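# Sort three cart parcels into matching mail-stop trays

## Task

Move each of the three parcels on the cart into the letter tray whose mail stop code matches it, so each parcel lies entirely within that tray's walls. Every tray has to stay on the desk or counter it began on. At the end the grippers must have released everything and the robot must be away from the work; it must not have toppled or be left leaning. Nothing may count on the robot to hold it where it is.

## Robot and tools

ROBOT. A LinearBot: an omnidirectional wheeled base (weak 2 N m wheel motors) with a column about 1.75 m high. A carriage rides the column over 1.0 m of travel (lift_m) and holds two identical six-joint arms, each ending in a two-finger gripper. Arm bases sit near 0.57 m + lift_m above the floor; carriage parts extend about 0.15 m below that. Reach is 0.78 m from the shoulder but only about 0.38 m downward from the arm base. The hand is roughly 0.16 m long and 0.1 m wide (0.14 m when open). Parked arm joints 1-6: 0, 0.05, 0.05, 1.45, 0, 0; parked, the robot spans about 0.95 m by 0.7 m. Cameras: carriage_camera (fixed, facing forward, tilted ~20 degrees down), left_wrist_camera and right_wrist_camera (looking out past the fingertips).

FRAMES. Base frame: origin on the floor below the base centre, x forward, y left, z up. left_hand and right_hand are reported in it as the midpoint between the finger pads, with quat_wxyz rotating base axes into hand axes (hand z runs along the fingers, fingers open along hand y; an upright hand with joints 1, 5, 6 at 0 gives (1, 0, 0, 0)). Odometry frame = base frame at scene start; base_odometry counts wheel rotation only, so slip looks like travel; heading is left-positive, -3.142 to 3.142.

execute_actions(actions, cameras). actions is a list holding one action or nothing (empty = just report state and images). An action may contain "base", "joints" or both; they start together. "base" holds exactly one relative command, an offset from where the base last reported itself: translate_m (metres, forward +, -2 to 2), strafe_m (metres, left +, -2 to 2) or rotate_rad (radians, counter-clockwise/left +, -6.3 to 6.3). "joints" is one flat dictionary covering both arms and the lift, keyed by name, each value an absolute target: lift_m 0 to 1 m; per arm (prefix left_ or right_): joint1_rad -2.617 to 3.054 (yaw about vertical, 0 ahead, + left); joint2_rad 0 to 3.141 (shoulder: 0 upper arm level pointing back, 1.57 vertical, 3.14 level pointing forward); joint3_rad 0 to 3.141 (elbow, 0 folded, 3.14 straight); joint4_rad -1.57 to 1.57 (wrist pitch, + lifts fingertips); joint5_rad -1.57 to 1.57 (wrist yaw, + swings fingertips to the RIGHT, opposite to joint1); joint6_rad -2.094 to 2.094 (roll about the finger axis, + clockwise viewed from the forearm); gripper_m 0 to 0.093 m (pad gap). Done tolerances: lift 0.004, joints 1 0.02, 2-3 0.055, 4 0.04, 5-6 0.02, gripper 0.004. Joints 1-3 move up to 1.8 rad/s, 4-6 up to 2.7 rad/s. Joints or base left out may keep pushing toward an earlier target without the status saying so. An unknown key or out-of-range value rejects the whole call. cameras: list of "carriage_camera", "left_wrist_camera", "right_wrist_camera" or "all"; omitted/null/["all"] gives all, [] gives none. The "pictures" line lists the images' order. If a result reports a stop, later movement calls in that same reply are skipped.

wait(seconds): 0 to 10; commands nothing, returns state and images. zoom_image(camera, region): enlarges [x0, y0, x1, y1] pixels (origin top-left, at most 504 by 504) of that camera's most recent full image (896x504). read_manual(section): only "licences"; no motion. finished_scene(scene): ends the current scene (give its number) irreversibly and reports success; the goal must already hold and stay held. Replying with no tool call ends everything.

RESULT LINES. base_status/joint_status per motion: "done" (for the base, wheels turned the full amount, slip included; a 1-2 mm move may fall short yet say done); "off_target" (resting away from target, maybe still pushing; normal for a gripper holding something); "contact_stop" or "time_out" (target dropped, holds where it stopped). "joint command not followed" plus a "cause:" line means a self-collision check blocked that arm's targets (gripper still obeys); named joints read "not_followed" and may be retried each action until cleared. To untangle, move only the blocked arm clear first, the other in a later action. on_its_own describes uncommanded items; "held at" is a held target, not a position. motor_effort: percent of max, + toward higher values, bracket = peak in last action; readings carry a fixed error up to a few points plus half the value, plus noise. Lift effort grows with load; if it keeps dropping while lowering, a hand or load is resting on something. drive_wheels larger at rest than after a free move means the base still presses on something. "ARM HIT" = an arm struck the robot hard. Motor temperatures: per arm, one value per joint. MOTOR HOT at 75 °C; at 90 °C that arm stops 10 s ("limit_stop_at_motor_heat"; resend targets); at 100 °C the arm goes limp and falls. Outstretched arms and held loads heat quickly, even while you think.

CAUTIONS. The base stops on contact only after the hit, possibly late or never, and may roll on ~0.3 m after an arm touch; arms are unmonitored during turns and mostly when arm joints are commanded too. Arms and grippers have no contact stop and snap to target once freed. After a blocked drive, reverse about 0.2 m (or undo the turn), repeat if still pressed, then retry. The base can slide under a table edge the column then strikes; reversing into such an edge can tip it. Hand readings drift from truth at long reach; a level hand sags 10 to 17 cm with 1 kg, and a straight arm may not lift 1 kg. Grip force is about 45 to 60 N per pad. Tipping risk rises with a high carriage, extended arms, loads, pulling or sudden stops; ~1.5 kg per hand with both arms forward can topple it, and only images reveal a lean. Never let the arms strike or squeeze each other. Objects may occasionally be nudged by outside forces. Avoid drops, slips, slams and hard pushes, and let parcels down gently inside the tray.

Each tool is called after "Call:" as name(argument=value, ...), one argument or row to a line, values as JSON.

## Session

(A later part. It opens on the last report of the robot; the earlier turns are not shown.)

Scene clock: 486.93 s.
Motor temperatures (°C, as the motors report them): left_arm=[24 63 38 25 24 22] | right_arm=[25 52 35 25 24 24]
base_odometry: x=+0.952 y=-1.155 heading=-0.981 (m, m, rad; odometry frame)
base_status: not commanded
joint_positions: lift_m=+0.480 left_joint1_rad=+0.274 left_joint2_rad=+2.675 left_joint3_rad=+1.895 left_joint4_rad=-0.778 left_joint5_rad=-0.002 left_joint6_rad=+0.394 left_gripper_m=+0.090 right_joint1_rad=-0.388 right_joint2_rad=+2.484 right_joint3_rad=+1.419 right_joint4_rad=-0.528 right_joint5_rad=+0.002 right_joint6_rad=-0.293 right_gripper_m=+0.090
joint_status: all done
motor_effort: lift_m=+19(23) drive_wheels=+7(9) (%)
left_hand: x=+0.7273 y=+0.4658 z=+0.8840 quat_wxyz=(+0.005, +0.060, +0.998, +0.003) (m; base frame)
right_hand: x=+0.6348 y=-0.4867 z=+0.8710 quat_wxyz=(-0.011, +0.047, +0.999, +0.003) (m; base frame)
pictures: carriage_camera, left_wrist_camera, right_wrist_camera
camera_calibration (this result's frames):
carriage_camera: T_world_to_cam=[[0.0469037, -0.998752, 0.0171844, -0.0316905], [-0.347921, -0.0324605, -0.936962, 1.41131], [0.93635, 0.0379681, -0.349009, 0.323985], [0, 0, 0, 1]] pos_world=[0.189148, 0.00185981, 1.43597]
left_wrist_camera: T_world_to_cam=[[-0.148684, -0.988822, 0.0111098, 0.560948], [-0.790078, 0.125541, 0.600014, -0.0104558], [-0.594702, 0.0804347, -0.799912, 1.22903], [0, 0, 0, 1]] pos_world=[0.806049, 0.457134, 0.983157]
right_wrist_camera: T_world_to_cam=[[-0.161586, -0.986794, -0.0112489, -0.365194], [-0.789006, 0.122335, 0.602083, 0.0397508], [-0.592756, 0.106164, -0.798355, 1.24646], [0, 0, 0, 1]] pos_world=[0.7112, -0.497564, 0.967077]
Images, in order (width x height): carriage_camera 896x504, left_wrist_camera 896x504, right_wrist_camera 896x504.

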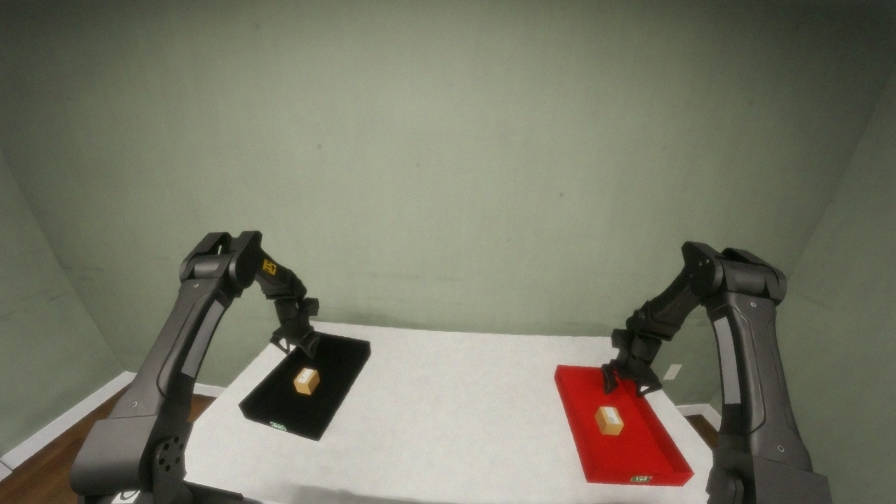

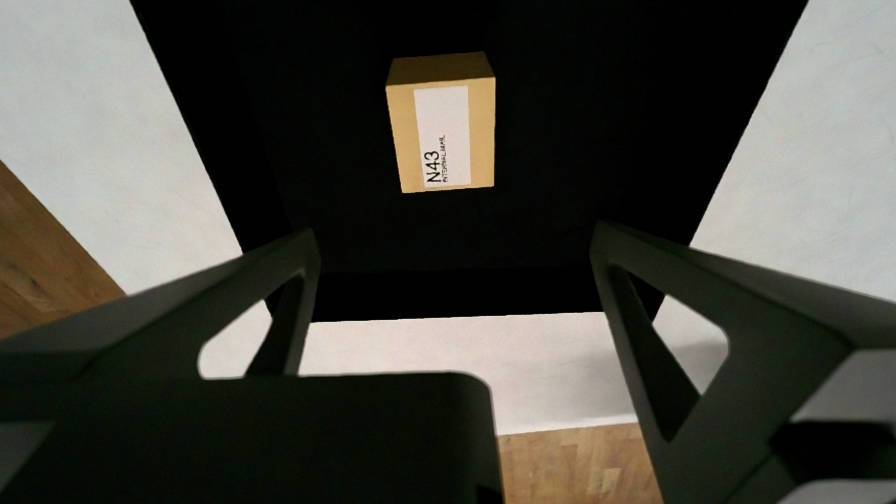

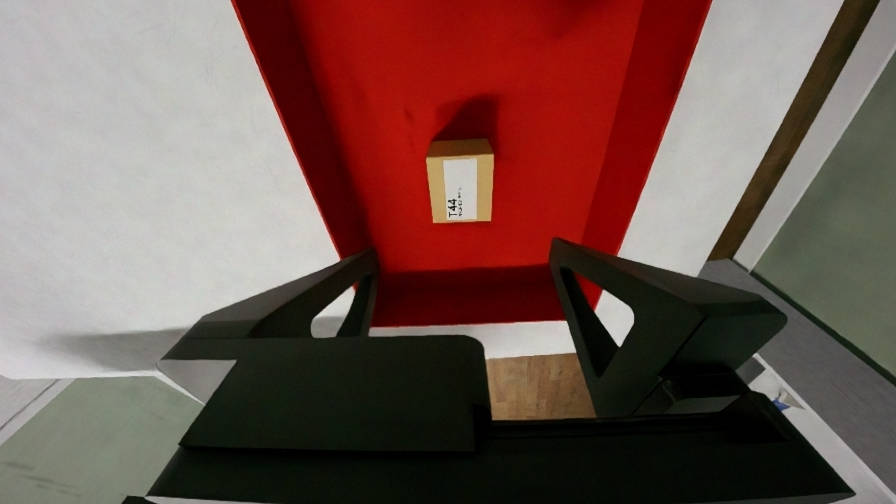

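Both placed. Back away and retract; point the right wrist camera at the red tray's label to confirm.

Call:
execute_actions(
  actions=[
    {"base": {"translate_m": -0.5}, "joints": {"left_joint1_rad": 0.0, "left_joint2_rad": 1.2, "left_joint3_rad": 0.7, "left_joint4_rad": 0.0, "left_joint6_rad": 0.0, "right_joint1_rad": -0.2, "right_joint2_rad": 1.5, "right_joint3_rad": 0.9, "right_joint4_rad": 0.2, "right_joint6_rad": 0.0}},
  ],
)

Scene clock: 494.37 s.
Motor temperatures (°C, as the motors report them): left_arm=[24 63 38 26 24 22] | right_arm=[25 52 35 26 24 24]
base_odometry: x=+0.674 y=-0.739 heading=-0.982 (m, m, rad; odometry frame)
base_status: done
joint_positions: lift_m=+0.480 left_joint1_rad=+0.000 left_joint2_rad=+1.210 left_joint3_rad=+0.726 left_joint4_rad=+0.011 left_joint5_rad=+0.003 left_joint6_rad=+0.006 left_gripper_m=+0.090 right_joint1_rad=-0.192 right_joint2_rad=+1.500 right_joint3_rad=+0.924 right_joint4_rad=+0.212 right_joint5_rad=-0.002 right_joint6_rad=-0.007 right_gripper_m=+0.090
joint_status: all done
motor_effort: lift_m=+19(19) drive_wheels=-12(51) (%)
left_hand: x=+0.6605 y=+0.3365 z=+1.2152 quat_wxyz=(+0.522, +0.003, +0.853, +0.000) (m; base frame)
right_hand: x=+0.7306 y=-0.4261 z=+1.2338 quat_wxyz=(+0.565, +0.075, +0.820, -0.056) (m; base frame)
pictures: carriage_camera, left_wrist_camera, right_wrist_camera
camera_calibration (this result's frames):
carriage_camera: T_world_to_cam=[[0.0469037, -0.998752, 0.0171844, -0.0316905], [-0.347921, -0.0324605, -0.936962, 1.41131], [0.93635, 0.0379681, -0.349009, 0.323985], [0, 0, 0, 1]] pos_world=[0.189148, 0.00185981, 1.43596]
left_wrist_camera: T_world_to_cam=[[-0.0351923, -0.99915, -0.0214672, 0.387543], [-0.902341, 0.0410012, -0.429069, 1.10744], [0.429584, 0.00427084, -0.903017, 0.93896], [0, 0, 0, 1]] pos_world=[0.609563, 0.337797, 1.33138]
right_wrist_camera: T_world_to_cam=[[-0.201953, -0.977557, -0.059976, -0.192331], [-0.810593, 0.201202, -0.54996, 1.36025], [0.549685, -0.06245, -0.833035, 0.722674], [0, 0, 0, 1]] pos_world=[0.666523, -0.416568, 1.33856]
Images, in order (width x height): carriage_camera 896x504, left_wrist_camera 896x504, right_wrist_camera 896x504.

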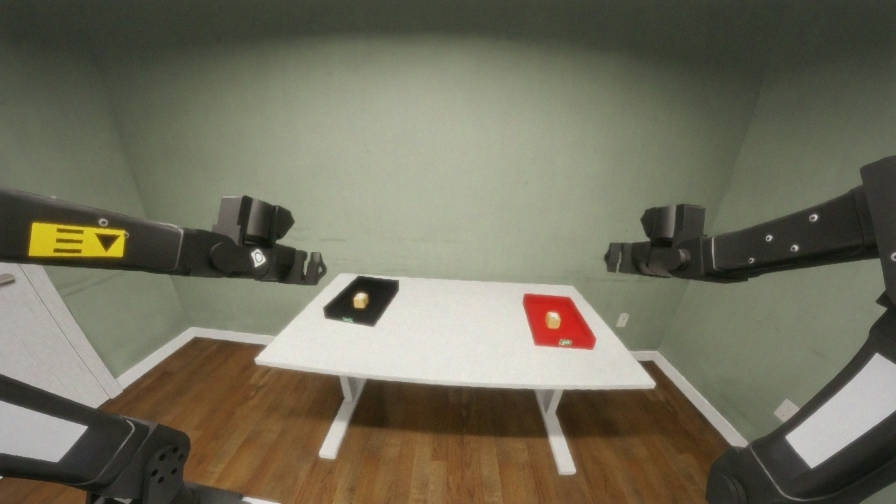

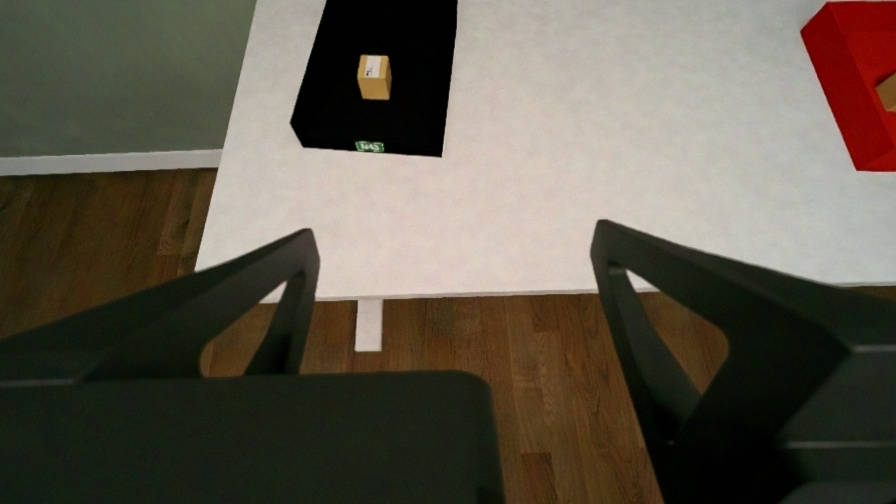

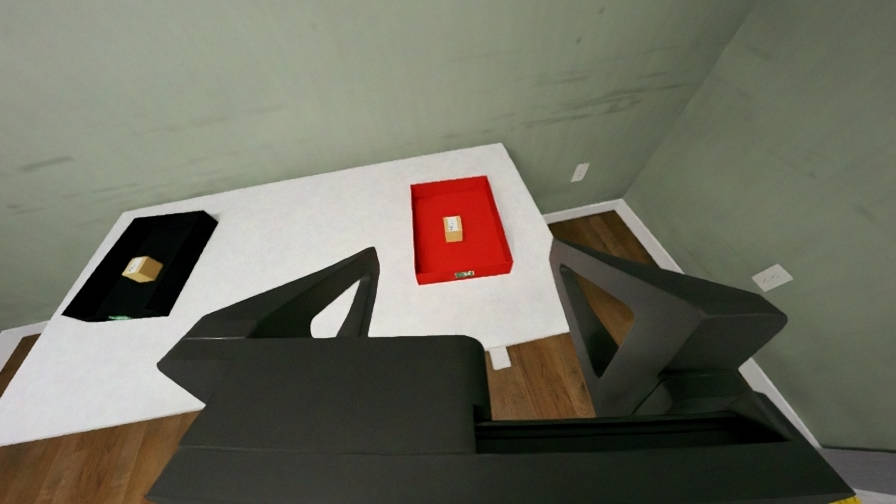

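Call:
zoom_image(
  camera="right_wrist_camera",
  region=[435, 258, 495, 292],
)

Region (435, 258, 495, 292) of right_wrist_camera's 896x504 image, scaled by 8.400, with more detail than that image has; it fills the top 286 rows of this view, and the rest is white.

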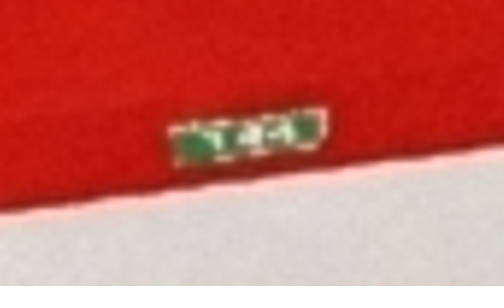

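T44 confirmed.

Call:
finished_scene(
  scene=2,
)

The scene is finished: the task was done.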